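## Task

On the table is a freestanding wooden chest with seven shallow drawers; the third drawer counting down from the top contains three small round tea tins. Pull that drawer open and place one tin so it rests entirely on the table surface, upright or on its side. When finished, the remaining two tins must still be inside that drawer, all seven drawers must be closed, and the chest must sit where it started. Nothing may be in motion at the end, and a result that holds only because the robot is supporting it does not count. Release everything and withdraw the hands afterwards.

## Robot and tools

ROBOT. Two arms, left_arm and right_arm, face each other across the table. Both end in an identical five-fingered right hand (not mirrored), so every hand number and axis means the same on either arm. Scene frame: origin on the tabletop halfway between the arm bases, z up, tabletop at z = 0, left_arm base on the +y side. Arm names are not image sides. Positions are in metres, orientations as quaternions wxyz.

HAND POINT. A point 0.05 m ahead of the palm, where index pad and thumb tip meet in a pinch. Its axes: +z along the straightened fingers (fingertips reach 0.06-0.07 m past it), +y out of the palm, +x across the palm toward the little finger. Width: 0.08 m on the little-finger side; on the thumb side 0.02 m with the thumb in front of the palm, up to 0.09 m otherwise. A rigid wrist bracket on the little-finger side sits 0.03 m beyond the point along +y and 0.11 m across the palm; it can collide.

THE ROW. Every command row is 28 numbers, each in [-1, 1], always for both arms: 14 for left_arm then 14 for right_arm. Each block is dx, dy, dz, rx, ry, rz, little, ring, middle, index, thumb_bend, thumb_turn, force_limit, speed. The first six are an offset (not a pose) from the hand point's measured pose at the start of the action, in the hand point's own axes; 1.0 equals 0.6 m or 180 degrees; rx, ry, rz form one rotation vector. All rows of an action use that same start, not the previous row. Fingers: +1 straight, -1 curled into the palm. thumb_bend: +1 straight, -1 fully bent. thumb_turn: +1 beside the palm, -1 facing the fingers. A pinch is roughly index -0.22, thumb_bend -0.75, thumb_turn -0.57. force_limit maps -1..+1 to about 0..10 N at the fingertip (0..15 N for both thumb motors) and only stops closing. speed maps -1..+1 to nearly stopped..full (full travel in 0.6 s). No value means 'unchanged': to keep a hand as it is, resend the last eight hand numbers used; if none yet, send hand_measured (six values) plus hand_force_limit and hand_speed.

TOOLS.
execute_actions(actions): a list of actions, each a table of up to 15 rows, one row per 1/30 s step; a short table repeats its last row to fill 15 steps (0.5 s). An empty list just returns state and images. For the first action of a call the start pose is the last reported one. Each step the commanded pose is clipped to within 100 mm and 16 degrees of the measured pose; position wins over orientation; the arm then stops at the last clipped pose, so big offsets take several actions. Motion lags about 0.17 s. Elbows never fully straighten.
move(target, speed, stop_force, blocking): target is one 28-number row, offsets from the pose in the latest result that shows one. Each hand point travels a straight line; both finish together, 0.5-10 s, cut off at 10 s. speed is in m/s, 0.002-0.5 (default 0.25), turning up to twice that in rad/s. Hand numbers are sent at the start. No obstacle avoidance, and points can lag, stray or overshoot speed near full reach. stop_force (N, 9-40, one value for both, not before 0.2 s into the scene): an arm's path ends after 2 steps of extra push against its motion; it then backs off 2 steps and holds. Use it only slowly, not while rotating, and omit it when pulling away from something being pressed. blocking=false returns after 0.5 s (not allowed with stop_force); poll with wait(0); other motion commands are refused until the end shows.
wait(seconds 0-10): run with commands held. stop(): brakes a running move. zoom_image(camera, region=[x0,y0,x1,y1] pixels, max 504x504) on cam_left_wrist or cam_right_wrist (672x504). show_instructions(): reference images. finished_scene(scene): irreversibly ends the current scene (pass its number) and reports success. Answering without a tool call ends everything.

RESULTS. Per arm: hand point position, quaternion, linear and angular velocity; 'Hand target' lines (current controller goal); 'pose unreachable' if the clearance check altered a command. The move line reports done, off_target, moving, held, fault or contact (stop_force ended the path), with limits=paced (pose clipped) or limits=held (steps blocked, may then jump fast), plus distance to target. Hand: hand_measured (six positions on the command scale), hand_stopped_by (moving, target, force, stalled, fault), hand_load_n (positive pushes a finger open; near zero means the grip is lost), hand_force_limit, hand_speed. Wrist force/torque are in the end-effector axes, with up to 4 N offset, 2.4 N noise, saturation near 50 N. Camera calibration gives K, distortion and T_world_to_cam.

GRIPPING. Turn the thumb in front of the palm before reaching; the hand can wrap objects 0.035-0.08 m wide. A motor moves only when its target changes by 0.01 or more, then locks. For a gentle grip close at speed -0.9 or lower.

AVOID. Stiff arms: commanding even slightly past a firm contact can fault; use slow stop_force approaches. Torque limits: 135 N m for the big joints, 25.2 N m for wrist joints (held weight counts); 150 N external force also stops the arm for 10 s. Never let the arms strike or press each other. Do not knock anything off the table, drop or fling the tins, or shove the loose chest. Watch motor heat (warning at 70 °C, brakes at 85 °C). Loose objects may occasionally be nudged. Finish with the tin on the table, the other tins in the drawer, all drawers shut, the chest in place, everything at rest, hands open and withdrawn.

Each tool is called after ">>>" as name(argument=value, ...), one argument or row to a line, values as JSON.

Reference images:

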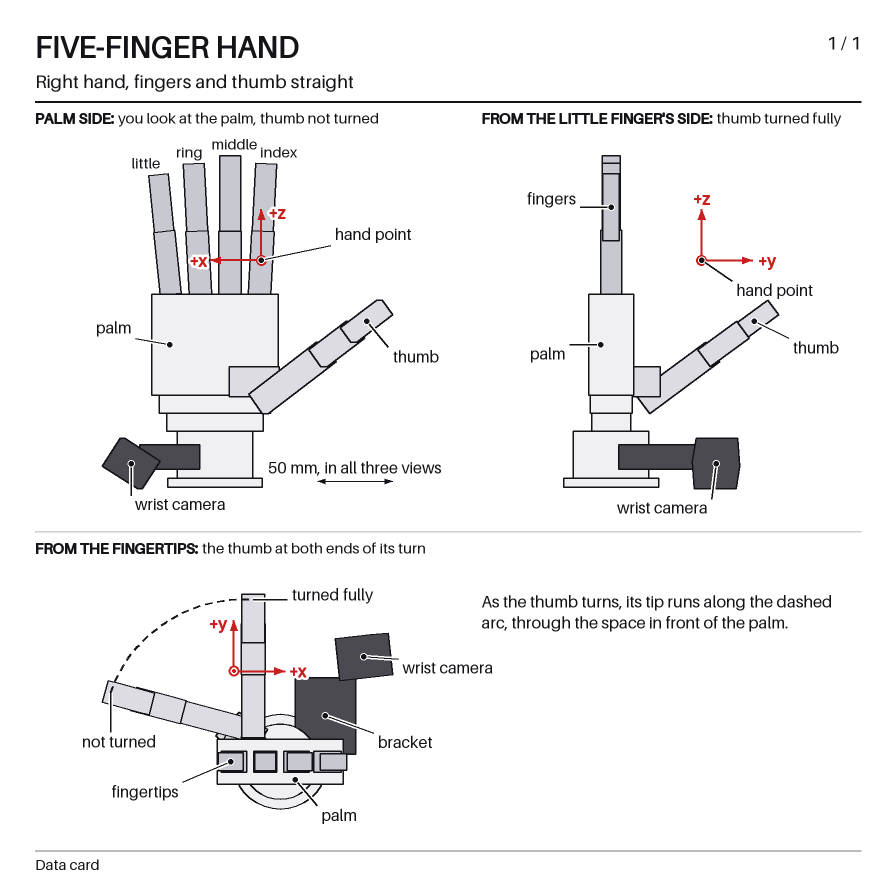

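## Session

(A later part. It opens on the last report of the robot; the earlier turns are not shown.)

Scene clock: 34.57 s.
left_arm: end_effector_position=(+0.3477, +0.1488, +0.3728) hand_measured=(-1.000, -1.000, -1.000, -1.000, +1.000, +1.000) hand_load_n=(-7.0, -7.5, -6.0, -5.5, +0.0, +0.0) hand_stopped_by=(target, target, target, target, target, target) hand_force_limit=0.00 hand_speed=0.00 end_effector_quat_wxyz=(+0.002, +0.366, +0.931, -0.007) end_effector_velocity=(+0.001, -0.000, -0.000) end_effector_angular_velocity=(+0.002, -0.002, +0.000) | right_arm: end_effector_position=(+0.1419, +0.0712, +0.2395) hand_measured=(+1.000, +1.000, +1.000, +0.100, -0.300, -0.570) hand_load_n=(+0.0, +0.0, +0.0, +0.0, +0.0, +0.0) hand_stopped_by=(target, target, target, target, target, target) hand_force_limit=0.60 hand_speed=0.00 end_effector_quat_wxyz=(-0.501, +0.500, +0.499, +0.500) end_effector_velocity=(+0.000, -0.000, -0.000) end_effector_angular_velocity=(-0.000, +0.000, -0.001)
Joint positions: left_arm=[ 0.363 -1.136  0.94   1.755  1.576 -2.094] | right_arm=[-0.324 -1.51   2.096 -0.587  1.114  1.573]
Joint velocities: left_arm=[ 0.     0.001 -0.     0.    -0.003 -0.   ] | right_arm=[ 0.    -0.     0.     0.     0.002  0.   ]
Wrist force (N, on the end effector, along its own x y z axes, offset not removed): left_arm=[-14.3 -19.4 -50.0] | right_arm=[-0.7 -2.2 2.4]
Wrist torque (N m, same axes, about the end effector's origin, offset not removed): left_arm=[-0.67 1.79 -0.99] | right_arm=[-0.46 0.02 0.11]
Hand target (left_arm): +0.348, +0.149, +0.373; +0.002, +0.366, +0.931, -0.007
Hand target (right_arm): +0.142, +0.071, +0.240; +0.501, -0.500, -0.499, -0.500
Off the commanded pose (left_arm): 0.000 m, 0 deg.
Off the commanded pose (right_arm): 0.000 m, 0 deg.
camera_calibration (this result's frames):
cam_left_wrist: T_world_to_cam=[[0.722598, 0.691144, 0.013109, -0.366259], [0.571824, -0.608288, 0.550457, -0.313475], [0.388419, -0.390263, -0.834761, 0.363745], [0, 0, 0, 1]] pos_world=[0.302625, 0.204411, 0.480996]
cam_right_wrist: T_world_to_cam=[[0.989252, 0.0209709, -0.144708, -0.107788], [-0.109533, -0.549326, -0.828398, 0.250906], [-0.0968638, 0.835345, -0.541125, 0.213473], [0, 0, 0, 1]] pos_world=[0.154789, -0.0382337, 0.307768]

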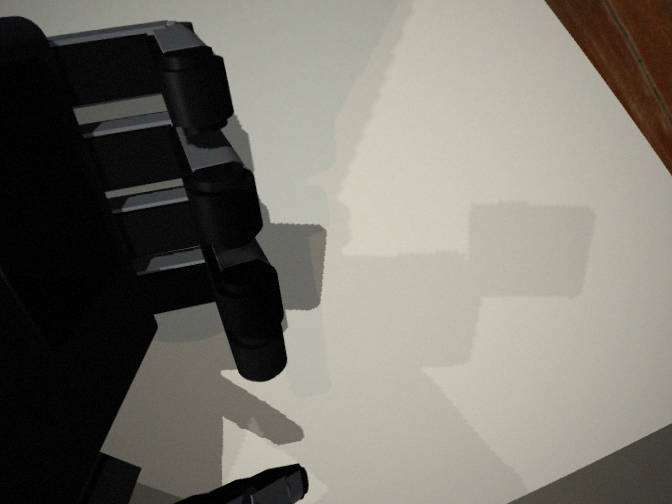

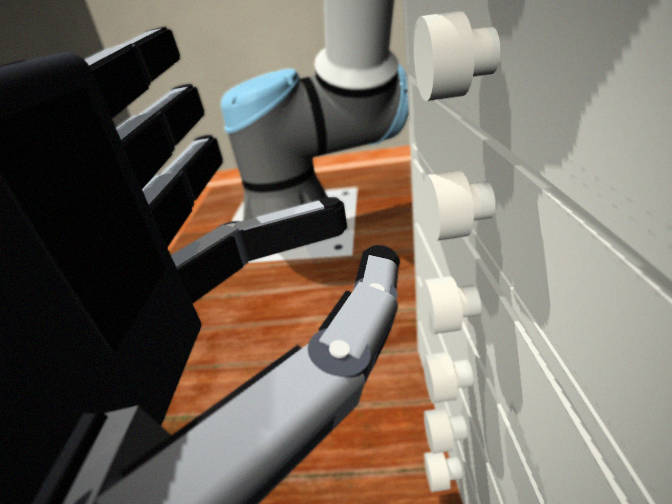

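>>> move(
  target=[0,0,-0.002,0,0,0,-1,-1,-1,-1,1,1,0,0, 0,0.034,0.012,0,0,0,1,1,1,0.2,-0.3,-0.57,0.6,0],
  speed=0.03,
)

Scene clock: 35.80 s.
left_arm: end_effector_position=(+0.3477, +0.1488, +0.3739) hand_measured=(-1.000, -1.000, -1.000, -1.000, +1.000, +1.000) hand_load_n=(-3.0, -2.5, -2.0, -2.0, +0.0, +0.0) hand_stopped_by=(target, target, target, target, target, target) hand_force_limit=0.00 hand_speed=0.00 end_effector_quat_wxyz=(+0.002, +0.366, +0.931, -0.007) end_effector_velocity=(+0.000, -0.000, -0.000) end_effector_angular_velocity=(+0.000, +0.000, +0.000) | right_arm: end_effector_position=(+0.1620, +0.0782, +0.2395) hand_measured=(+1.000, +1.000, +1.000, +0.200, -0.300, -0.570) hand_load_n=(+0.0, +0.0, +0.0, +0.0, +0.0, +0.0) hand_stopped_by=(target, target, target, target, target, target) hand_force_limit=0.60 hand_speed=0.00 end_effector_quat_wxyz=(-0.501, +0.500, +0.499, +0.500) end_effector_velocity=(+0.002, +0.001, +0.000) end_effector_angular_velocity=(+0.000, +0.000, +0.000)
Joint positions: left_arm=[ 0.363 -1.136  0.936  1.758  1.576 -2.094] | right_arm=[-0.364 -1.488  2.072 -0.585  1.073  1.573]
Joint velocities: left_arm=[ 0.  0. -0.  0.  0. -0.] | right_arm=[-0.005  0.003 -0.003  0.    -0.005  0.   ]
Wrist force (N, on the end effector, along its own x y z axes, offset not removed): left_arm=[-3.0 -6.5 -37.7] | right_arm=[0.5 -1.3 2.1]
Wrist torque (N m, same axes, about the end effector's origin, offset not removed): left_arm=[0.85 1.27 -0.20] | right_arm=[-0.34 -0.07 0.12]
Hand target (left_arm): +0.348, +0.149, +0.374; +0.002, +0.366, +0.931, -0.007
Hand target (right_arm): +0.162, +0.078, +0.239; +0.501, -0.500, -0.499, -0.500
Off the commanded pose (left_arm): 0.000 m, 0 deg.
Off the commanded pose (right_arm): 0.000 m, 0 deg.
move: done
camera_calibration (this result's frames):
cam_left_wrist: T_world_to_cam=[[0.722598, 0.691143, 0.0131606, -0.366286], [0.571843, -0.608348, 0.550371, -0.314065], [0.388391, -0.390171, -0.834817, 0.364682], [0, 0, 0, 1]] pos_world=[0.302634, 0.204383, 0.482116]
cam_right_wrist: T_world_to_cam=[[0.98927, 0.0209283, -0.144595, -0.127861], [-0.109457, -0.549365, -0.828382, 0.256951], [-0.0967723, 0.83532, -0.54118, 0.209484], [0, 0, 0, 1]] pos_world=[0.174887, -0.03115, 0.307734]

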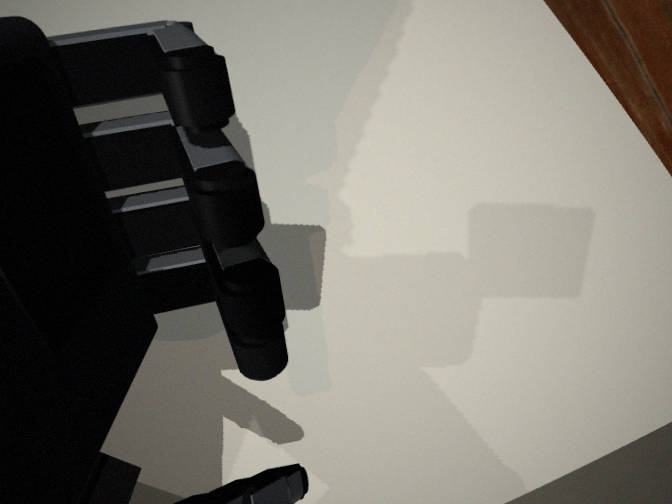

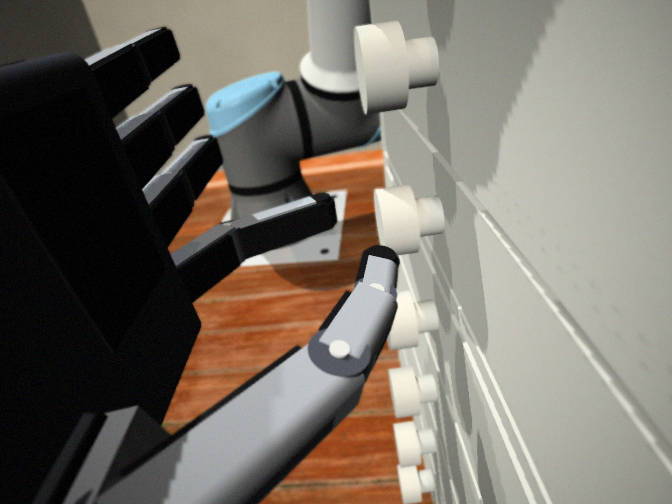

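>>> move(
  target=[0,0,-0.002,0,0,0,-1,-1,-1,-1,1,1,0,0, 0,-0.04,0,-0.17,0,0,1,1,1,0.3,-0.3,-0.57,0.6,0],
  speed=0.1,
)

Scene clock: 39.13 s.
left_arm: end_effector_position=(+0.3477, +0.1488, +0.3751) hand_measured=(-1.000, -1.000, -1.000, -1.000, +1.000, +1.000) hand_load_n=(-0.5, +0.0, +0.0, +0.0, +0.0, +0.0) hand_stopped_by=(target, target, target, target, target, target) hand_force_limit=0.00 hand_speed=0.00 end_effector_quat_wxyz=(+0.002, +0.366, +0.931, -0.007) end_effector_velocity=(-0.000, -0.000, -0.001) end_effector_angular_velocity=(+0.002, +0.002, -0.000) | right_arm: end_effector_position=(+0.1380, +0.0783, +0.2395) hand_measured=(+1.000, +1.000, +1.000, +0.300, -0.300, -0.570) hand_load_n=(+0.0, +0.0, +0.0, +0.0, +0.0, +0.0) hand_stopped_by=(target, target, target, target, target, target) hand_force_limit=0.60 hand_speed=0.00 end_effector_quat_wxyz=(-0.352, +0.614, +0.350, +0.613) end_effector_velocity=(-0.001, +0.000, -0.000) end_effector_angular_velocity=(-0.001, +0.000, -0.013)
Joint positions: left_arm=[ 0.363 -1.135  0.932  1.762  1.576 -2.094] | right_arm=[ 0.028 -1.33   1.88  -0.551  1.998  1.574]
Joint velocities: left_arm=[-0.     0.002  0.     0.     0.001  0.   ] | right_arm=[ 0.008  0.008 -0.009  0.004  0.021  0.   ]
Wrist force (N, on the end effector, along its own x y z axes, offset not removed): left_arm=[0.7 -2.4 -1.2] | right_arm=[-1.0 -1.0 2.0]
Wrist torque (N m, same axes, about the end effector's origin, offset not removed): left_arm=[-0.43 0.07 0.07] | right_arm=[-0.27 0.12 0.09]
Hand target (left_arm): +0.348, +0.149, +0.375; +0.002, +0.366, +0.931, -0.007
Hand target (right_arm): +0.138, +0.078, +0.239; -0.352, +0.615, +0.349, +0.614
Off the commanded pose (left_arm): 0.000 m, 0 deg.
Off the commanded pose (right_arm): 0.000 m, 0 deg.
move: done
camera_calibration (this result's frames):
cam_left_wrist: T_world_to_cam=[[0.722587, 0.691155, 0.0131618, -0.366312], [0.571854, -0.60834, 0.550368, -0.31472], [0.388397, -0.390162, -0.834818, 0.365682], [0, 0, 0, 1]] pos_world=[0.302636, 0.204397, 0.483311]
cam_right_wrist: T_world_to_cam=[[0.862772, -0.48397, -0.146278, -0.0467325], [-0.374553, -0.417485, -0.827899, 0.280497], [0.339609, 0.769077, -0.541467, 0.152174], [0, 0, 0, 1]] pos_world=[0.0937005, -0.0225476, 0.307784]

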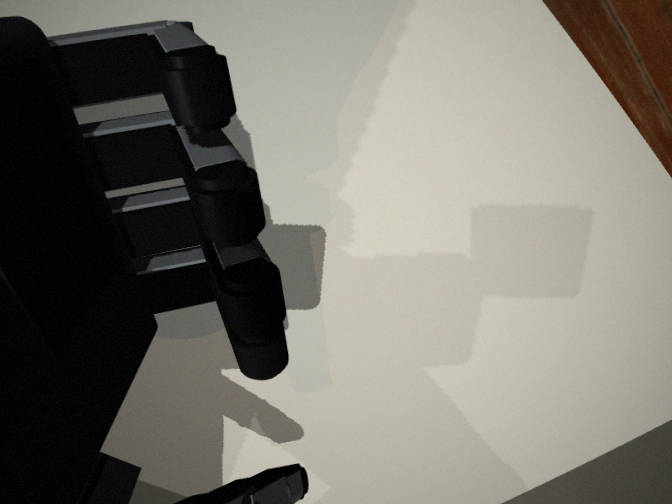

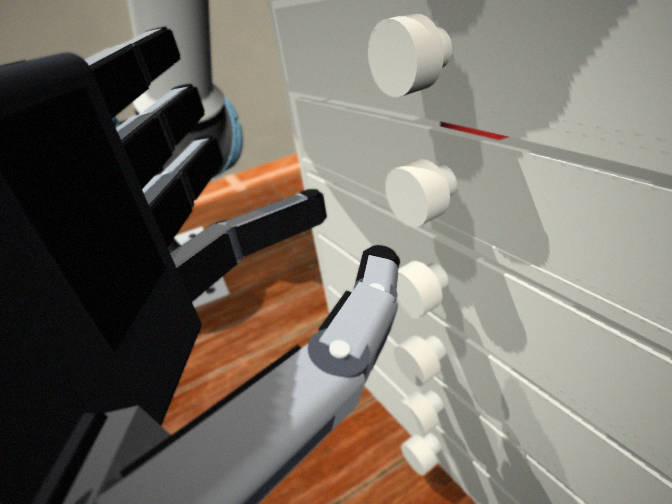

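>>> move(
  target=[0,0,0,0,0,0,-1,-1,-1,-1,1,1,0,0, 0,0.042,0.028,0,0,0,1,1,1,0.3,-0.3,-0.57,0.6,0],
  speed=0.02,
  stop_force=10,
)

Scene clock: 41.20 s.
left_arm: end_effector_position=(+0.3477, +0.1488, +0.3751) hand_measured=(-1.000, -1.000, -1.000, -1.000, +1.000, +1.000) hand_load_n=(-0.5, +0.0, +0.0, +0.0, +0.0, +0.0) hand_stopped_by=(target, target, target, target, target, target) hand_force_limit=0.00 hand_speed=0.00 end_effector_quat_wxyz=(+0.002, +0.366, +0.931, -0.007) end_effector_velocity=(-0.000, -0.000, -0.001) end_effector_angular_velocity=(+0.001, +0.001, -0.000) | right_arm: end_effector_position=(+0.1680, +0.0799, +0.2394) hand_measured=(+1.000, +1.000, +1.000, +0.300, -0.300, -0.570) hand_load_n=(+0.0, +0.0, +0.0, +0.0, +0.0, +0.0) hand_stopped_by=(target, target, target, target, target, target) hand_force_limit=0.60 hand_speed=0.00 end_effector_quat_wxyz=(-0.352, +0.614, +0.350, +0.613) end_effector_velocity=(+0.002, +0.000, -0.000) end_effector_angular_velocity=(+0.000, +0.000, +0.001)
Joint positions: left_arm=[ 0.363 -1.135  0.932  1.762  1.576 -2.094] | right_arm=[-0.04  -1.336  1.889 -0.553  1.93   1.574]
Joint velocities: left_arm=[0.    0.001 0.    0.    0.001 0.   ] | right_arm=[-0.005 -0.001  0.001 -0.    -0.007  0.   ]
Wrist force (N, on the end effector, along its own x y z axes, offset not removed): left_arm=[0.5 0.3 -1.3] | right_arm=[-0.8 -1.7 2.4]
Wrist torque (N m, same axes, about the end effector's origin, offset not removed): left_arm=[-0.08 0.12 0.14] | right_arm=[-0.47 -0.01 0.14]
Hand target (left_arm): +0.348, +0.149, +0.375; +0.002, +0.366, +0.931, -0.007
Hand target (right_arm): +0.168, +0.080, +0.239; -0.352, +0.614, +0.350, +0.613
Off the commanded pose (left_arm): 0.000 m, 0 deg.
Off the commanded pose (right_arm): 0.000 m, 0 deg.
move: done
camera_calibration (this result's frames):
cam_left_wrist: T_world_to_cam=[[0.722592, 0.691149, 0.0131613, -0.366313], [0.571848, -0.608345, 0.550369, -0.31472], [0.388394, -0.390166, -0.834818, 0.365686], [0, 0, 0, 1]] pos_world=[0.302637, 0.204398, 0.483315]
cam_right_wrist: T_world_to_cam=[[0.862781, -0.484015, -0.146076, -0.0718328], [-0.374394, -0.417495, -0.827966, 0.292382], [0.339761, 0.769043, -0.541419, 0.140663], [0, 0, 0, 1]] pos_world=[0.12365, -0.0208755, 0.307747]

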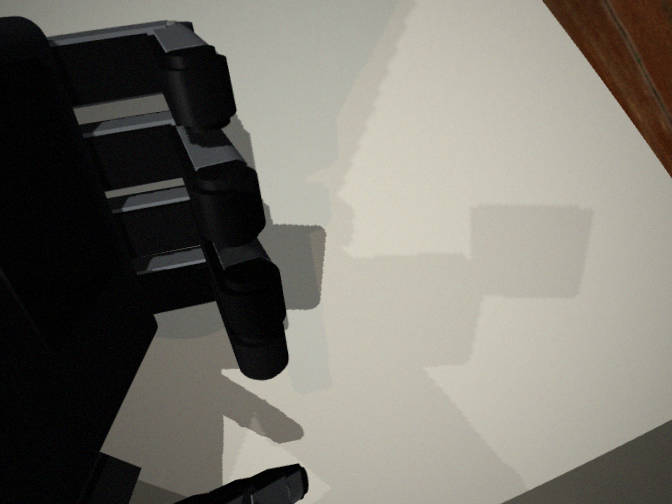

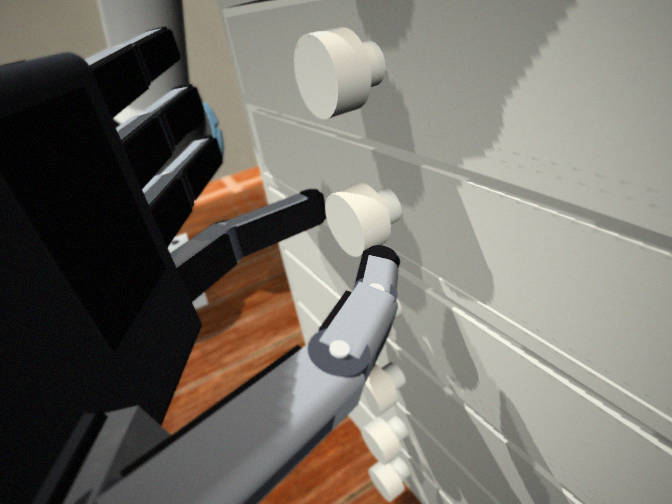

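>>> move(
  target=[0,0,0.003,0,0,0,-1,-1,-1,-1,1,1,0,0, 0,0.0115,0.0067,0,0,0,1,1,1,0.3,-0.3,-0.57,0.6,0],
  speed=0.01,
  stop_force=15,
)

>>> execute_actions(
  actions=[
    [[0,0,0,0,0,0,-1,-1,-1,-1,1,1,0,0, 0,0,0,0,0,0,1,1,1,-0.5,-0.3,-0.57,0.6,-0.7]],
    [[0,0,0,0,0,0,-1,-1,-1,-1,1,1,0,0, 0,0,0,0,0,0,1,1,1,-0.5,-0.3,-0.57,0.6,-0.7]],
    [[0,0,0,0,0,0,-1,-1,-1,-1,1,1,0,0, 0,0,0,0,0,0,1,1,1,-0.5,-0.8,-0.57,0.6,-0.7]],
    [[0,0,0,0,0,0,-1,-1,-1,-1,1,1,0,0, 0,0,0,0,0,0,1,1,1,-0.5,-0.8,-0.57,0.6,-0.7]],
  ],
)

Scene clock: 42.43 s.
left_arm: end_effector_position=(+0.3477, +0.1488, +0.3744) hand_measured=(-1.000, -1.000, -1.000, -1.000, +1.000, +1.000) hand_load_n=(-1.5, -1.0, -0.5, -0.5, +0.0, +0.0) hand_stopped_by=(target, target, target, target, target, target) hand_force_limit=0.00 hand_speed=0.00 end_effector_quat_wxyz=(+0.002, +0.366, +0.931, -0.007) end_effector_velocity=(+0.000, -0.000, -0.000) end_effector_angular_velocity=(+0.002, +0.001, -0.000) | right_arm: end_effector_position=(+0.1756, +0.0799, +0.2394) hand_measured=(+1.000, +1.000, +1.000, +0.300, -0.300, -0.570) hand_load_n=(+0.0, +0.0, +0.0, +0.0, +0.0, +0.0) hand_stopped_by=(target, target, target, target, target, target) hand_force_limit=0.60 hand_speed=0.00 end_effector_quat_wxyz=(-0.352, +0.614, +0.350, +0.613) end_effector_velocity=(+0.003, +0.000, +0.001) end_effector_angular_velocity=(+0.002, -0.000, -0.001)
Joint positions: left_arm=[ 0.363 -1.135  0.934  1.76   1.576 -2.094] | right_arm=[-0.057 -1.338  1.892 -0.554  1.912  1.574]
Joint velocities: left_arm=[-0.     0.002 -0.001  0.001  0.     0.   ] | right_arm=[-0.006 -0.001  0.    -0.001 -0.006  0.   ]
Wrist force (N, on the end effector, along its own x y z axes, offset not removed): left_arm=[-1.7 -4.2 -14.9] | right_arm=[-0.7 -1.9 2.7]
Wrist torque (N m, same axes, about the end effector's origin, offset not removed): left_arm=[-0.05 0.79 -0.04] | right_arm=[-0.39 -0.01 0.05]
Hand target (left_arm): +0.348, +0.149, +0.374; +0.002, +0.366, +0.931, -0.007
Hand target (right_arm): +0.176, +0.080, +0.239; -0.352, +0.614, +0.350, +0.613
Off the commanded pose (left_arm): 0.001 m, 0 deg.
Off the commanded pose (right_arm): 0.000 m, 0 deg.
move: contact (left_arm)
camera_calibration (this result's frames):
cam_left_wrist: T_world_to_cam=[[0.722593, 0.691149, 0.0131597, -0.366307], [0.571848, -0.608343, 0.550372, -0.314351], [0.388395, -0.390169, -0.834816, 0.365135], [0, 0, 0, 1]] pos_world=[0.302635, 0.204404, 0.482651]
cam_right_wrist: T_world_to_cam=[[0.862778, -0.484037, -0.146023, -0.0784768], [-0.374358, -0.417496, -0.827981, 0.295227], [0.33981, 0.769029, -0.541409, 0.138073], [0, 0, 0, 1]] pos_world=[0.13131, -0.0209117, 0.307738]

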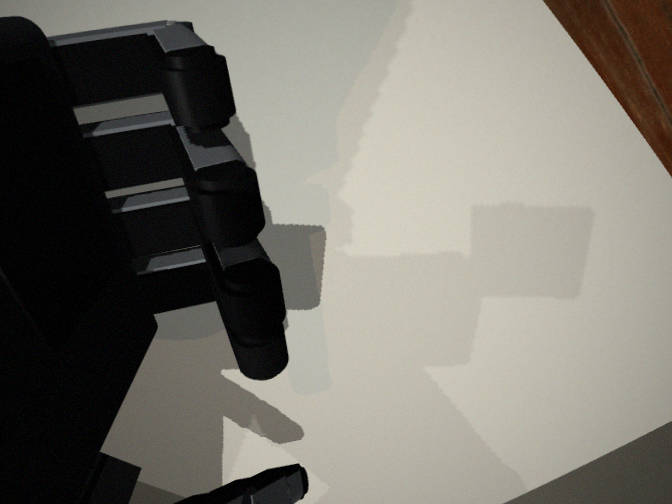

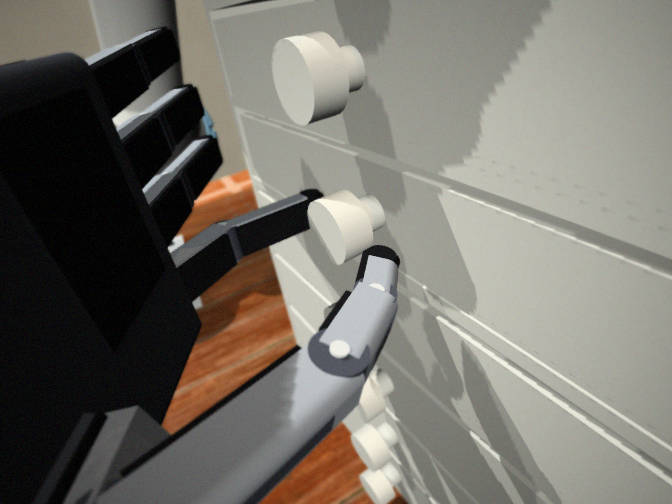

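Scene clock: 44.43 s.
left_arm: end_effector_position=(+0.3477, +0.1488, +0.3744) hand_measured=(-1.000, -1.000, -1.000, -1.000, +1.000, +1.000) hand_load_n=(-1.5, -1.0, -0.5, -0.5, +0.0, +0.0) hand_stopped_by=(target, target, target, target, target, target) hand_force_limit=0.00 hand_speed=0.00 end_effector_quat_wxyz=(+0.002, +0.366, +0.931, -0.007) end_effector_velocity=(+0.000, -0.000, -0.001) end_effector_angular_velocity=(+0.002, -0.000, -0.000) | right_arm: end_effector_position=(+0.1757, +0.0799, +0.2394) hand_measured=(+1.000, +1.000, +1.000, +0.154, -0.584, -0.570) hand_load_n=(+0.0, +0.0, +0.0, +8.0, +0.0, +0.0) hand_stopped_by=(target, target, target, force, moving, target) hand_force_limit=0.60 hand_speed=-0.70 end_effector_quat_wxyz=(-0.352, +0.614, +0.350, +0.613) end_effector_velocity=(+0.000, -0.000, +0.000) end_effector_angular_velocity=(-0.000, +0.000, -0.001)
Joint positions: left_arm=[ 0.363 -1.135  0.934  1.76   1.576 -2.094] | right_arm=[-0.058 -1.339  1.892 -0.554  1.912  1.574]
Joint velocities: left_arm=[-0.     0.002  0.     0.    -0.001  0.   ] | right_arm=[-0.    -0.    -0.001  0.001  0.001  0.   ]
Wrist force (N, on the end effector, along its own x y z axes, offset not removed): left_arm=[-2.8 -3.8 -16.5] | right_arm=[-0.5 -6.2 8.6]
Wrist torque (N m, same axes, about the end effector's origin, offset not removed): left_arm=[0.17 0.86 -0.07] | right_arm=[-0.36 -0.15 0.17]
Hand target (left_arm): +0.348, +0.149, +0.374; +0.002, +0.366, +0.931, -0.007
Hand target (right_arm): +0.176, +0.080, +0.239; -0.352, +0.614, +0.350, +0.613
Off the commanded pose (left_arm): 0.000 m, 0 deg.
Off the commanded pose (right_arm): 0.000 m, 0 deg.
camera_calibration (this result's frames):
cam_left_wrist: T_world_to_cam=[[0.722593, 0.691149, 0.0131706, -0.366309], [0.571852, -0.608356, 0.550354, -0.314346], [0.388388, -0.39015, -0.834828, 0.365136], [0, 0, 0, 1]] pos_world=[0.302637, 0.204398, 0.482652]
cam_right_wrist: T_world_to_cam=[[0.86275, -0.48408, -0.146043, -0.0785167], [-0.374372, -0.417417, -0.828015, 0.295261], [0.339864, 0.769045, -0.541353, 0.138045], [0, 0, 0, 1]] pos_world=[0.131361, -0.0209243, 0.307745]

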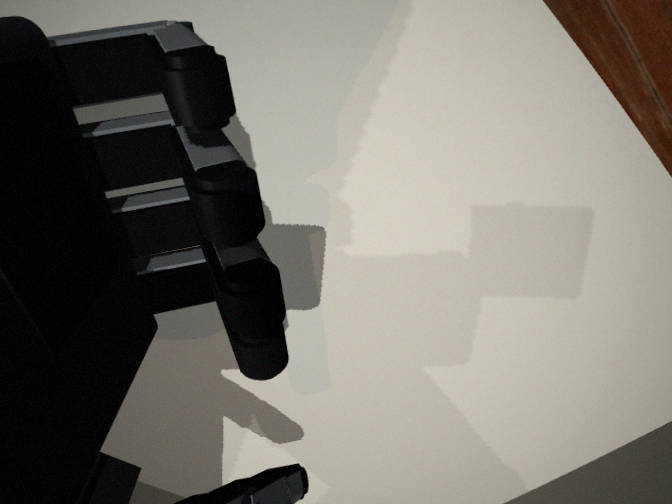

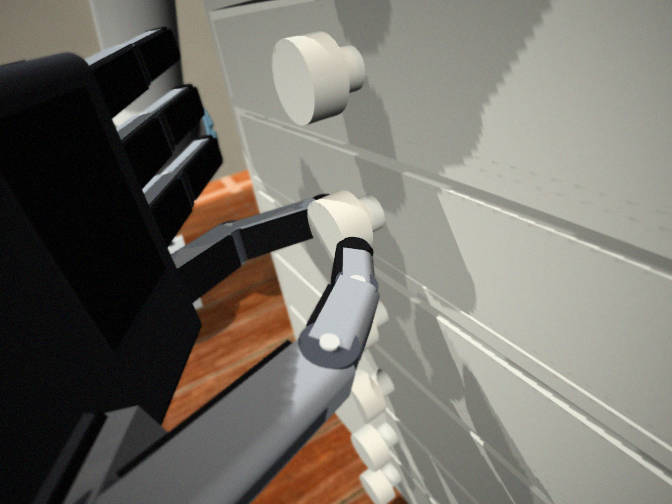

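Try pulling along −x by 5 cm (hand y −0.866, z −0.5).

>>> move(
  target=[0,0,0,0,0,0,-1,-1,-1,-1,1,1,0,0, 0,-0.072,-0.042,0,0,0,1,1,1,-0.5,-0.8,-0.57,0.6,-0.7],
  speed=0.03,
)

Scene clock: 46.57 s.
left_arm: end_effector_position=(+0.3477, +0.1488, +0.3744) hand_measured=(-1.000, -1.000, -1.000, -1.000, +1.000, +1.000) hand_load_n=(-1.5, -1.0, -0.5, -0.5, +0.0, +0.0) hand_stopped_by=(target, target, target, target, target, target) hand_force_limit=0.00 hand_speed=0.00 end_effector_quat_wxyz=(+0.002, +0.366, +0.931, -0.007) end_effector_velocity=(-0.000, -0.000, -0.000) end_effector_angular_velocity=(-0.001, +0.000, +0.000) | right_arm: end_effector_position=(+0.1260, +0.0801, +0.2395) hand_measured=(+1.000, +1.000, +1.000, +0.154, -0.800, -0.570) hand_load_n=(+0.0, +0.0, +0.0, +0.0, +0.0, +0.0) hand_stopped_by=(target, target, target, force, target, target) hand_force_limit=0.60 hand_speed=-0.70 end_effector_quat_wxyz=(-0.352, +0.614, +0.350, +0.613) end_effector_velocity=(-0.003, +0.000, -0.000) end_effector_angular_velocity=(+0.000, -0.000, -0.000)
Joint positions: left_arm=[ 0.363 -1.135  0.934  1.76   1.576 -2.094] | right_arm=[ 0.056 -1.32   1.868 -0.548  2.025  1.574]
Joint velocities: left_arm=[-0.    -0.     0.    -0.001  0.    -0.   ] | right_arm=[ 0.006  0.002 -0.002 -0.001  0.006 -0.   ]
Wrist force (N, on the end effector, along its own x y z axes, offset not removed): left_arm=[-1.6 -3.1 -14.8] | right_arm=[-0.8 -2.8 1.8]
Wrist torque (N m, same axes, about the end effector's origin, offset not removed): left_arm=[0.06 0.68 0.02] | right_arm=[-0.57 0.11 0.08]
Hand target (left_arm): +0.348, +0.149, +0.374; +0.002, +0.366, +0.931, -0.007
Hand target (right_arm): +0.126, +0.080, +0.239; -0.352, +0.614, +0.350, +0.613
Off the commanded pose (left_arm): 0.000 m, 0 deg.
Off the commanded pose (right_arm): 0.000 m, 0 deg.
move: done
camera_calibration (this result's frames):
cam_left_wrist: T_world_to_cam=[[0.722593, 0.691149, 0.0131707, -0.366309], [0.571852, -0.608356, 0.550353, -0.314345], [0.388389, -0.39015, -0.834828, 0.365136], [0, 0, 0, 1]] pos_world=[0.302637, 0.204398, 0.482652]
cam_right_wrist: T_world_to_cam=[[0.862721, -0.484032, -0.146379, -0.0354339], [-0.374649, -0.41739, -0.827904, 0.276783], [0.339635, 0.76909, -0.541432, 0.154854], [0, 0, 0, 1]] pos_world=[0.0816722, -0.0207213, 0.307806]

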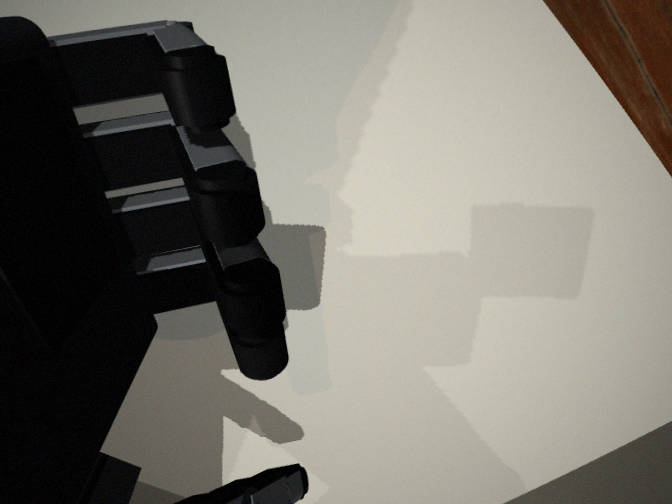

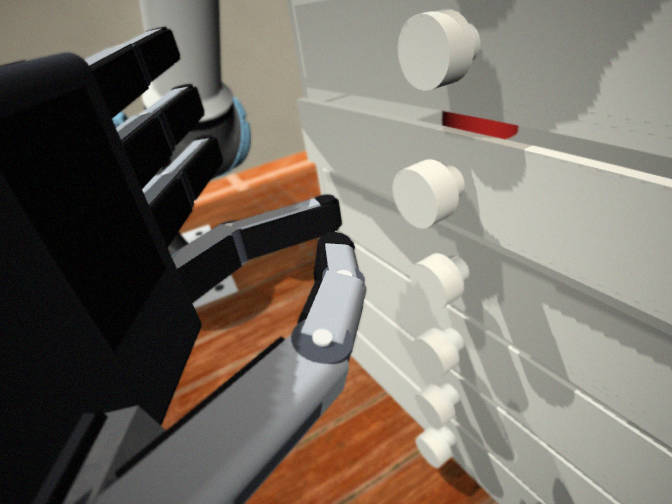

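>>> move(
  target=[0,0,0,0,0,0,-1,-1,-1,-1,1,1,0,0, 0,0.02,0.012,0,0,0,1,1,1,0.35,-0.25,-0.57,0.9,0],
  speed=0.03,
)

>>> move(
  target=[0,0,0,0,0,0,-1,-1,-1,-1,1,1,0,0, 0,0.056,0.032,0,0,0,1,1,1,0.35,-0.25,-0.57,0.9,0],
  speed=0.03,
)

>>> execute_actions(
  actions=[
    [[0,0,0,0,0,0,-1,-1,-1,-1,1,1,0,0, 0,0,0,0,0,0,1,1,1,-0.5,-1,-0.57,0.9,-0.7]],
    [[0,0,0,0,0,0,-1,-1,-1,-1,1,1,0,0, 0,0,0,0,0,0,1,1,1,-0.5,-1,-0.57,0.9,-0.7]],
    [[0,0,0,0,0,0,-1,-1,-1,-1,1,1,0,0, 0,0,0,0,0,0,1,1,1,-0.5,-1,-0.57,0.9,-0.7]],
    [[0,0,0,0,0,0,-1,-1,-1,-1,1,1,0,0, 0,0,0,0,0,0,1,1,1,-0.5,-1,-0.57,0.9,-0.7]],
  ],
)

Scene clock: 47.73 s.
left_arm: end_effector_position=(+0.3477, +0.1488, +0.3744) hand_measured=(-1.000, -1.000, -1.000, -1.000, +1.000, +1.000) hand_load_n=(-1.5, -1.0, -0.5, -0.5, +0.0, +0.0) hand_stopped_by=(target, target, target, target, target, target) hand_force_limit=0.00 hand_speed=0.00 end_effector_quat_wxyz=(+0.002, +0.366, +0.931, -0.007) end_effector_velocity=(+0.000, -0.000, -0.000) end_effector_angular_velocity=(-0.000, -0.001, -0.000) | right_arm: end_effector_position=(+0.1397, +0.0802, +0.2395) hand_measured=(+1.000, +1.000, +1.000, +0.350, -0.250, -0.570) hand_load_n=(+0.0, +0.0, +0.0, +0.0, +0.0, +0.0) hand_stopped_by=(target, target, target, target, target, target) hand_force_limit=0.90 hand_speed=0.00 end_effector_quat_wxyz=(-0.352, +0.614, +0.350, +0.613) end_effector_velocity=(+0.003, -0.000, -0.001) end_effector_angular_velocity=(-0.001, -0.000, -0.001)
Joint positions: left_arm=[ 0.363 -1.135  0.934  1.76   1.576 -2.094] | right_arm=[ 0.025 -1.326  1.876 -0.55   1.994  1.574]
Joint velocities: left_arm=[-0.     0.001  0.    -0.001 -0.     0.   ] | right_arm=[-0.006 -0.     0.002 -0.    -0.005 -0.   ]
Wrist force (N, on the end effector, along its own x y z axes, offset not removed): left_arm=[-2.3 -4.7 -14.7] | right_arm=[0.1 -1.1 2.4]
Wrist torque (N m, same axes, about the end effector's origin, offset not removed): left_arm=[-0.14 0.73 -0.15] | right_arm=[-0.34 -0.16 0.24]
Hand target (left_arm): +0.348, +0.149, +0.374; +0.002, +0.366, +0.931, -0.007
Hand target (right_arm): +0.140, +0.080, +0.239; -0.352, +0.614, +0.350, +0.613
Off the commanded pose (left_arm): 0.000 m, 0 deg.
Off the commanded pose (right_arm): 0.000 m, 0 deg.
move: done
camera_calibration (this result's frames):
cam_left_wrist: T_world_to_cam=[[0.722592, 0.691149, 0.0131708, -0.366309], [0.571852, -0.608356, 0.550354, -0.314346], [0.388389, -0.39015, -0.834828, 0.365136], [0, 0, 0, 1]] pos_world=[0.302637, 0.204398, 0.482652]
cam_right_wrist: T_world_to_cam=[[0.862704, -0.484061, -0.146377, -0.0471903], [-0.374649, -0.417349, -0.827924, 0.281941], [0.339675, 0.769093, -0.541402, 0.150099], [0, 0, 0, 1]] pos_world=[0.0953555, -0.020615, 0.307782]

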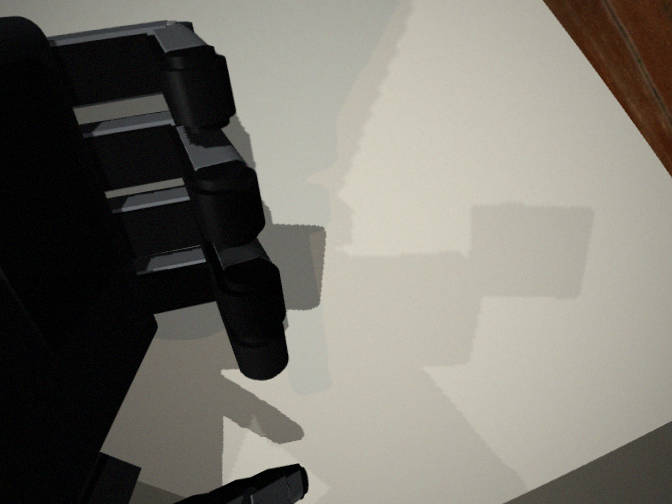

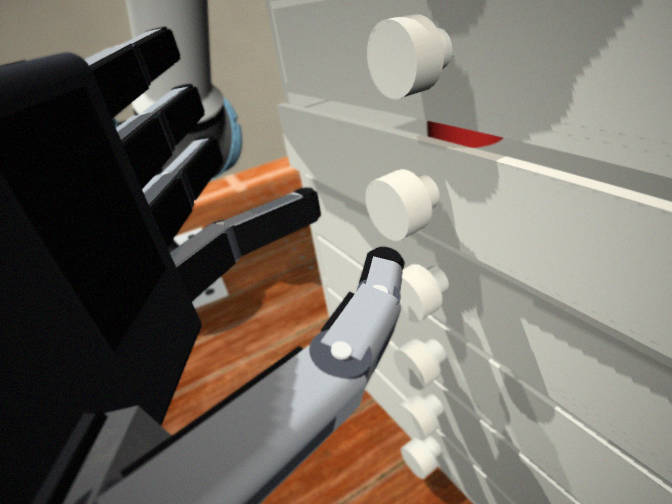

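Scene clock: 49.40 s.
left_arm: end_effector_position=(+0.3477, +0.1488, +0.3744) hand_measured=(-1.000, -1.000, -1.000, -1.000, +1.000, +1.000) hand_load_n=(-1.5, -1.0, -0.5, -0.5, +0.0, +0.0) hand_stopped_by=(target, target, target, target, target, target) hand_force_limit=0.00 hand_speed=0.00 end_effector_quat_wxyz=(+0.002, +0.366, +0.931, -0.007) end_effector_velocity=(-0.000, -0.000, +0.000) end_effector_angular_velocity=(-0.001, +0.001, -0.000) | right_arm: end_effector_position=(+0.1781, +0.0797, +0.2394) hand_measured=(+1.000, +1.000, +1.000, +0.350, -0.250, -0.570) hand_load_n=(+0.0, +0.0, +0.0, +1.5, +0.0, +0.0) hand_stopped_by=(target, target, target, target, target, target) hand_force_limit=0.90 hand_speed=0.00 end_effector_quat_wxyz=(-0.352, +0.614, +0.350, +0.613) end_effector_velocity=(+0.003, -0.001, -0.001) end_effector_angular_velocity=(-0.002, +0.000, -0.001)
Joint positions: left_arm=[ 0.363 -1.135  0.934  1.76   1.576 -2.094] | right_arm=[-0.063 -1.339  1.893 -0.554  1.907  1.574]
Joint velocities: left_arm=[-0.     0.    -0.     0.     0.001  0.   ] | right_arm=[-0.006 -0.     0.002  0.    -0.005  0.   ]
Wrist force (N, on the end effector, along its own x y z axes, offset not removed): left_arm=[-2.4 -3.1 -15.0] | right_arm=[-0.3 -4.7 3.2]
Wrist torque (N m, same axes, about the end effector's origin, offset not removed): left_arm=[0.14 0.67 -0.08] | right_arm=[-0.57 -0.12 0.12]
Hand target (left_arm): +0.348, +0.149, +0.374; +0.002, +0.366, +0.931, -0.007
Hand target (right_arm): +0.178, +0.080, +0.239; -0.352, +0.614, +0.350, +0.613
Off the commanded pose (left_arm): 0.000 m, 0 deg.
Off the commanded pose (right_arm): 0.000 m, 0 deg.
move: done
camera_calibration (this result's frames):
cam_left_wrist: T_world_to_cam=[[0.722593, 0.691149, 0.0131707, -0.366309], [0.571852, -0.608356, 0.550353, -0.314345], [0.388388, -0.39015, -0.834828, 0.365136], [0, 0, 0, 1]] pos_world=[0.302637, 0.204398, 0.482652]
cam_right_wrist: T_world_to_cam=[[0.862727, -0.484099, -0.146116, -0.0806317], [-0.374434, -0.417372, -0.828009, 0.296061], [0.339853, 0.769057, -0.541342, 0.137386], [0, 0, 0, 1]] pos_world=[0.133728, -0.0211237, 0.307732]

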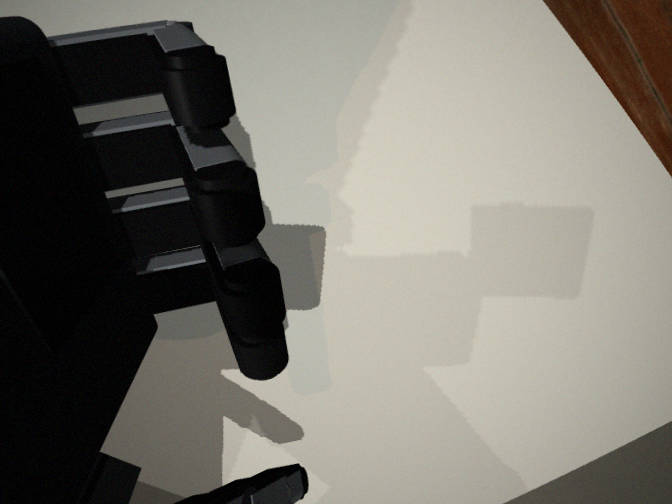

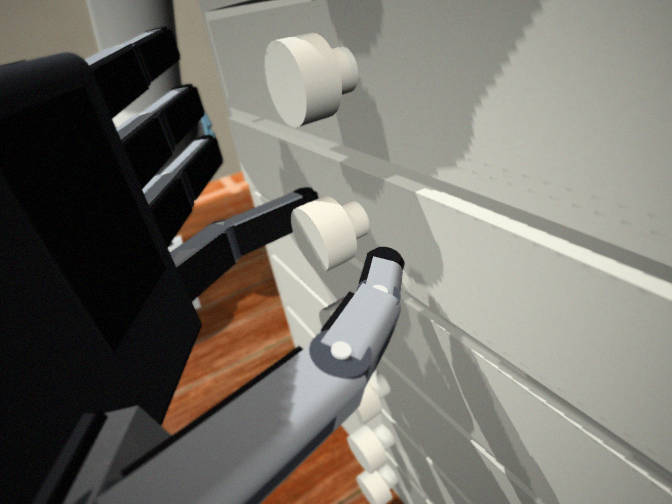

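Scene clock: 51.40 s.
left_arm: end_effector_position=(+0.3477, +0.1488, +0.3744) hand_measured=(-1.000, -1.000, -1.000, -1.000, +1.000, +1.000) hand_load_n=(-1.5, -1.0, -0.5, -0.5, +0.0, +0.0) hand_stopped_by=(target, target, target, target, target, target) hand_force_limit=0.00 hand_speed=0.00 end_effector_quat_wxyz=(+0.002, +0.366, +0.931, -0.007) end_effector_velocity=(+0.000, +0.000, -0.000) end_effector_angular_velocity=(+0.001, -0.001, +0.000) | right_arm: end_effector_position=(+0.1781, +0.0797, +0.2395) hand_measured=(+1.000, +1.000, +1.000, +0.138, -0.762, -0.570) hand_load_n=(+0.0, +0.0, +0.0, +12.0, +12.5, +1.0) hand_stopped_by=(target, target, target, force, force, target) hand_force_limit=0.90 hand_speed=-0.70 end_effector_quat_wxyz=(-0.352, +0.614, +0.350, +0.614) end_effector_velocity=(+0.000, +0.000, +0.000) end_effector_angular_velocity=(+0.001, -0.000, -0.000)
Joint positions: left_arm=[ 0.363 -1.135  0.934  1.76   1.576 -2.094] | right_arm=[-0.063 -1.34   1.893 -0.554  1.907  1.574]
Joint velocities: left_arm=[-0.     0.001  0.     0.    -0.001 -0.   ] | right_arm=[-0.    -0.    -0.    -0.001  0.    -0.   ]
Wrist force (N, on the end effector, along its own x y z axes, offset not removed): left_arm=[-0.6 -5.1 -16.2] | right_arm=[-2.4 -4.9 6.2]
Wrist torque (N m, same axes, about the end effector's origin, offset not removed): left_arm=[-0.18 0.47 -0.03] | right_arm=[-0.58 -0.11 0.05]
Hand target (left_arm): +0.348, +0.149, +0.374; +0.002, +0.366, +0.931, -0.007
Hand target (right_arm): +0.178, +0.080, +0.239; -0.352, +0.614, +0.350, +0.614
Off the commanded pose (left_arm): 0.000 m, 0 deg.
Off the commanded pose (right_arm): 0.000 m, 0 deg.
camera_calibration (this result's frames):
cam_left_wrist: T_world_to_cam=[[0.722592, 0.691149, 0.0131707, -0.366309], [0.571852, -0.608356, 0.550354, -0.314346], [0.388389, -0.39015, -0.834828, 0.365136], [0, 0, 0, 1]] pos_world=[0.302637, 0.204398, 0.482652]
cam_right_wrist: T_world_to_cam=[[0.86268, -0.484176, -0.146139, -0.0806746], [-0.374464, -0.417271, -0.828047, 0.296099], [0.339941, 0.769064, -0.541278, 0.137353], [0, 0, 0, 1]] pos_world=[0.133783, -0.0211408, 0.30774]

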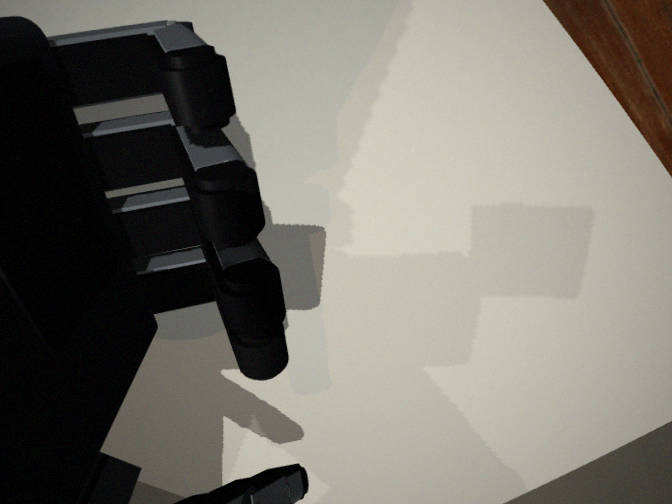

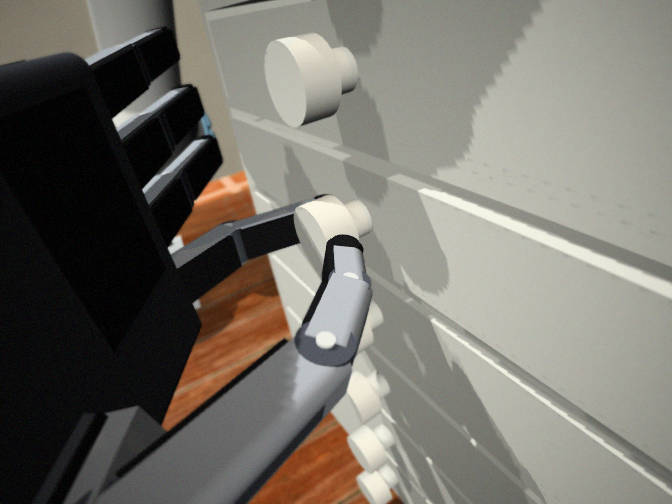

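>>> move(
  target=[0,0,0,0,0,0,-1,-1,-1,-1,1,1,0,0, 0,-0.084,-0.055,0,0,0,1,1,1,-0.5,-1,-0.57,0.9,-0.7],
  speed=0.02,
)

Scene clock: 54.83 s.
left_arm: end_effector_position=(+0.3477, +0.1488, +0.3744) hand_measured=(-1.000, -1.000, -1.000, -1.000, +1.000, +1.000) hand_load_n=(-1.5, -1.0, -0.5, -0.5, +0.0, +0.0) hand_stopped_by=(target, target, target, target, target, target) hand_force_limit=0.00 hand_speed=0.00 end_effector_quat_wxyz=(+0.002, +0.366, +0.931, -0.007) end_effector_velocity=(+0.000, -0.000, -0.001) end_effector_angular_velocity=(+0.001, -0.001, -0.000) | right_arm: end_effector_position=(+0.1182, +0.0768, +0.2395) hand_measured=(+1.000, +1.000, +1.000, +0.138, -0.762, -0.570) hand_load_n=(+0.0, +0.0, +0.0, +11.0, +13.0, +1.0) hand_stopped_by=(target, target, target, force, force, target) hand_force_limit=0.90 hand_speed=-0.70 end_effector_quat_wxyz=(-0.352, +0.614, +0.350, +0.613) end_effector_velocity=(-0.003, +0.000, +0.000) end_effector_angular_velocity=(+0.001, -0.000, +0.002)
Joint positions: left_arm=[ 0.363 -1.135  0.934  1.76   1.576 -2.094] | right_arm=[ 0.073 -1.324  1.872 -0.549  2.043  1.574]
Joint velocities: left_arm=[-0.     0.001  0.    -0.001 -0.001  0.   ] | right_arm=[ 0.005  0.001 -0.002  0.     0.003  0.   ]
Wrist force (N, on the end effector, along its own x y z axes, offset not removed): left_arm=[-1.6 -2.0 -15.3] | right_arm=[-1.3 -2.2 3.9]
Wrist torque (N m, same axes, about the end effector's origin, offset not removed): left_arm=[0.41 0.62 -0.01] | right_arm=[-0.46 -0.25 0.16]
Hand target (left_arm): +0.348, +0.149, +0.374; +0.002, +0.366, +0.931, -0.007
Hand target (right_arm): +0.118, +0.077, +0.240; -0.352, +0.614, +0.350, +0.613
Off the commanded pose (left_arm): 0.000 m, 0 deg.
Off the commanded pose (right_arm): 0.000 m, 0 deg.
move: done
camera_calibration (this result's frames):
cam_left_wrist: T_world_to_cam=[[0.722593, 0.691149, 0.0131707, -0.366309], [0.571852, -0.608356, 0.550354, -0.314346], [0.388389, -0.39015, -0.834828, 0.365136], [0, 0, 0, 1]] pos_world=[0.302637, 0.204398, 0.482652]
cam_right_wrist: T_world_to_cam=[[0.862633, -0.484139, -0.146539, -0.0302499], [-0.374806, -0.417234, -0.827911, 0.272539], [0.339683, 0.769107, -0.541378, 0.159986], [0, 0, 0, 1]] pos_world=[0.0738994, -0.0239791, 0.307819]

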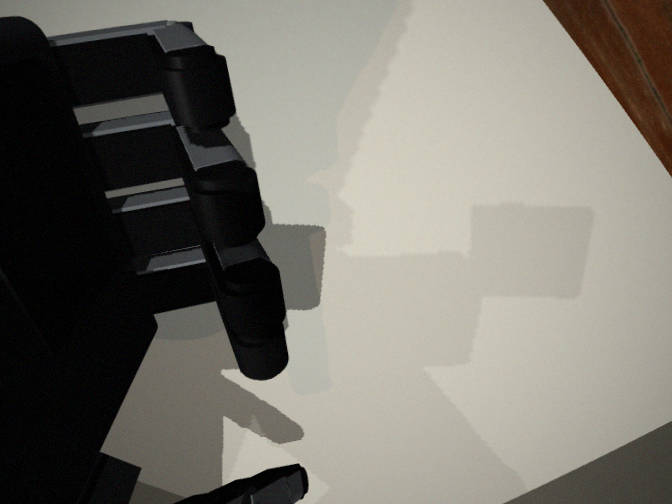

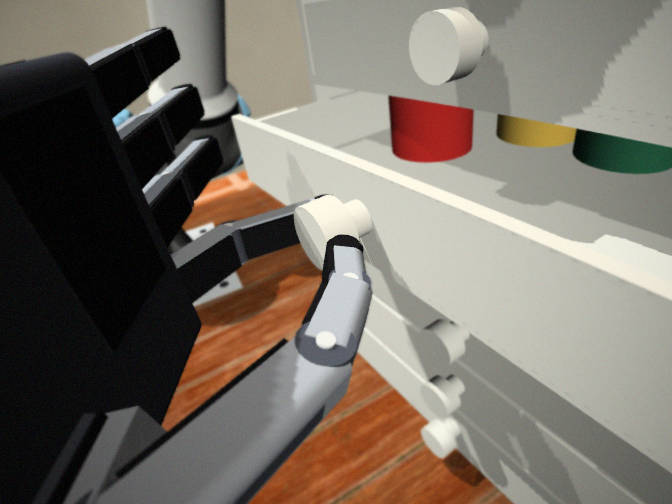

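>>> move(
  target=[0,0,0,0,0,0,-1,-1,-1,-1,1,1,0,0, 0,-0.098,-0.064,0.05,0,0,1,1,1,-0.5,-1,-0.57,0.9,-0.7],
  speed=0.025,
)

Scene clock: 58.43 s.
left_arm: end_effector_position=(+0.3477, +0.1488, +0.3744) hand_measured=(-1.000, -1.000, -1.000, -1.000, +1.000, +1.000) hand_load_n=(-1.5, -1.0, -0.5, -0.5, +0.0, +0.0) hand_stopped_by=(target, target, target, target, target, target) hand_force_limit=0.00 hand_speed=0.00 end_effector_quat_wxyz=(+0.002, +0.366, +0.931, -0.007) end_effector_velocity=(-0.000, -0.000, +0.000) end_effector_angular_velocity=(-0.002, +0.001, +0.000) | right_arm: end_effector_position=(+0.0483, +0.0736, +0.2397) hand_measured=(+1.000, +1.000, +1.000, +0.138, -0.768, -0.570) hand_load_n=(+0.0, +0.0, +0.0, +12.5, +1.5, +3.0) hand_stopped_by=(target, target, target, force, force, target) hand_force_limit=0.90 hand_speed=-0.70 end_effector_quat_wxyz=(-0.399, +0.585, +0.396, +0.584) end_effector_velocity=(-0.002, -0.000, +0.000) end_effector_angular_velocity=(+0.001, +0.000, +0.006)
Joint positions: left_arm=[ 0.363 -1.135  0.934  1.76   1.576 -2.094] | right_arm=[ 0.162 -1.361  1.92  -0.56   1.976  1.574]
Joint velocities: left_arm=[ 0.    -0.001 -0.001 -0.     0.002 -0.   ] | right_arm=[ 0.003 -0.001  0.002 -0.001 -0.002  0.   ]
Wrist force (N, on the end effector, along its own x y z axes, offset not removed): left_arm=[-1.9 -1.8 -15.8] | right_arm=[-2.3 -1.1 1.3]
Wrist torque (N m, same axes, about the end effector's origin, offset not removed): left_arm=[0.38 0.73 -0.07] | right_arm=[-0.57 0.00 0.18]
Hand target (left_arm): +0.348, +0.149, +0.374; +0.002, +0.366, +0.931, -0.007
Hand target (right_arm): +0.048, +0.074, +0.240; -0.399, +0.585, +0.397, +0.584
Off the commanded pose (left_arm): 0.000 m, 0 deg.
Off the commanded pose (right_arm): 0.000 m, 0 deg.
move: done
camera_calibration (this result's frames):
cam_left_wrist: T_world_to_cam=[[0.722593, 0.691149, 0.0131707, -0.366309], [0.571852, -0.608356, 0.550354, -0.314346], [0.388389, -0.39015, -0.834828, 0.365136], [0, 0, 0, 1]] pos_world=[0.302637, 0.204398, 0.482652]
cam_right_wrist: T_world_to_cam=[[0.927503, -0.343833, -0.146687, 0.015048], [-0.305291, -0.470276, -0.828033, 0.245696], [0.215721, 0.812785, -0.541151, 0.189008], [0, 0, 0, 1]] pos_world=[0.0202785, -0.0329045, 0.307934]

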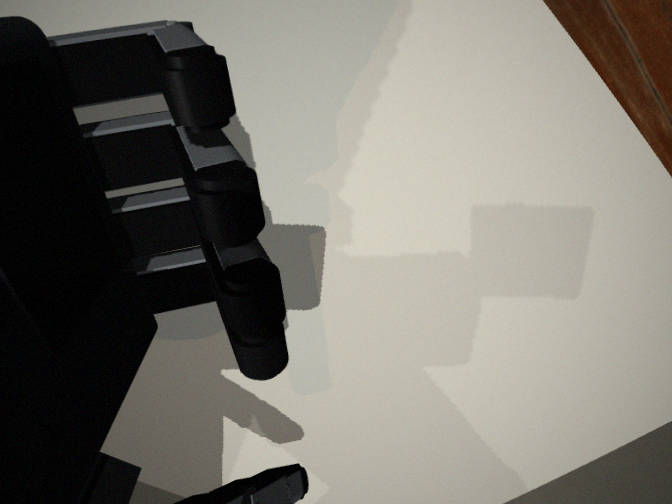

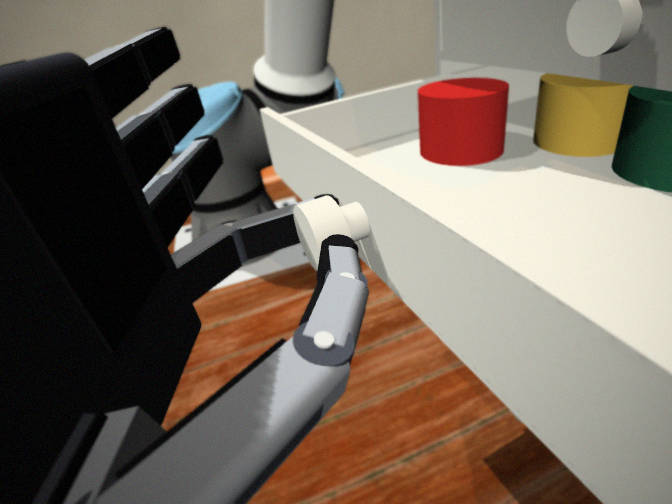

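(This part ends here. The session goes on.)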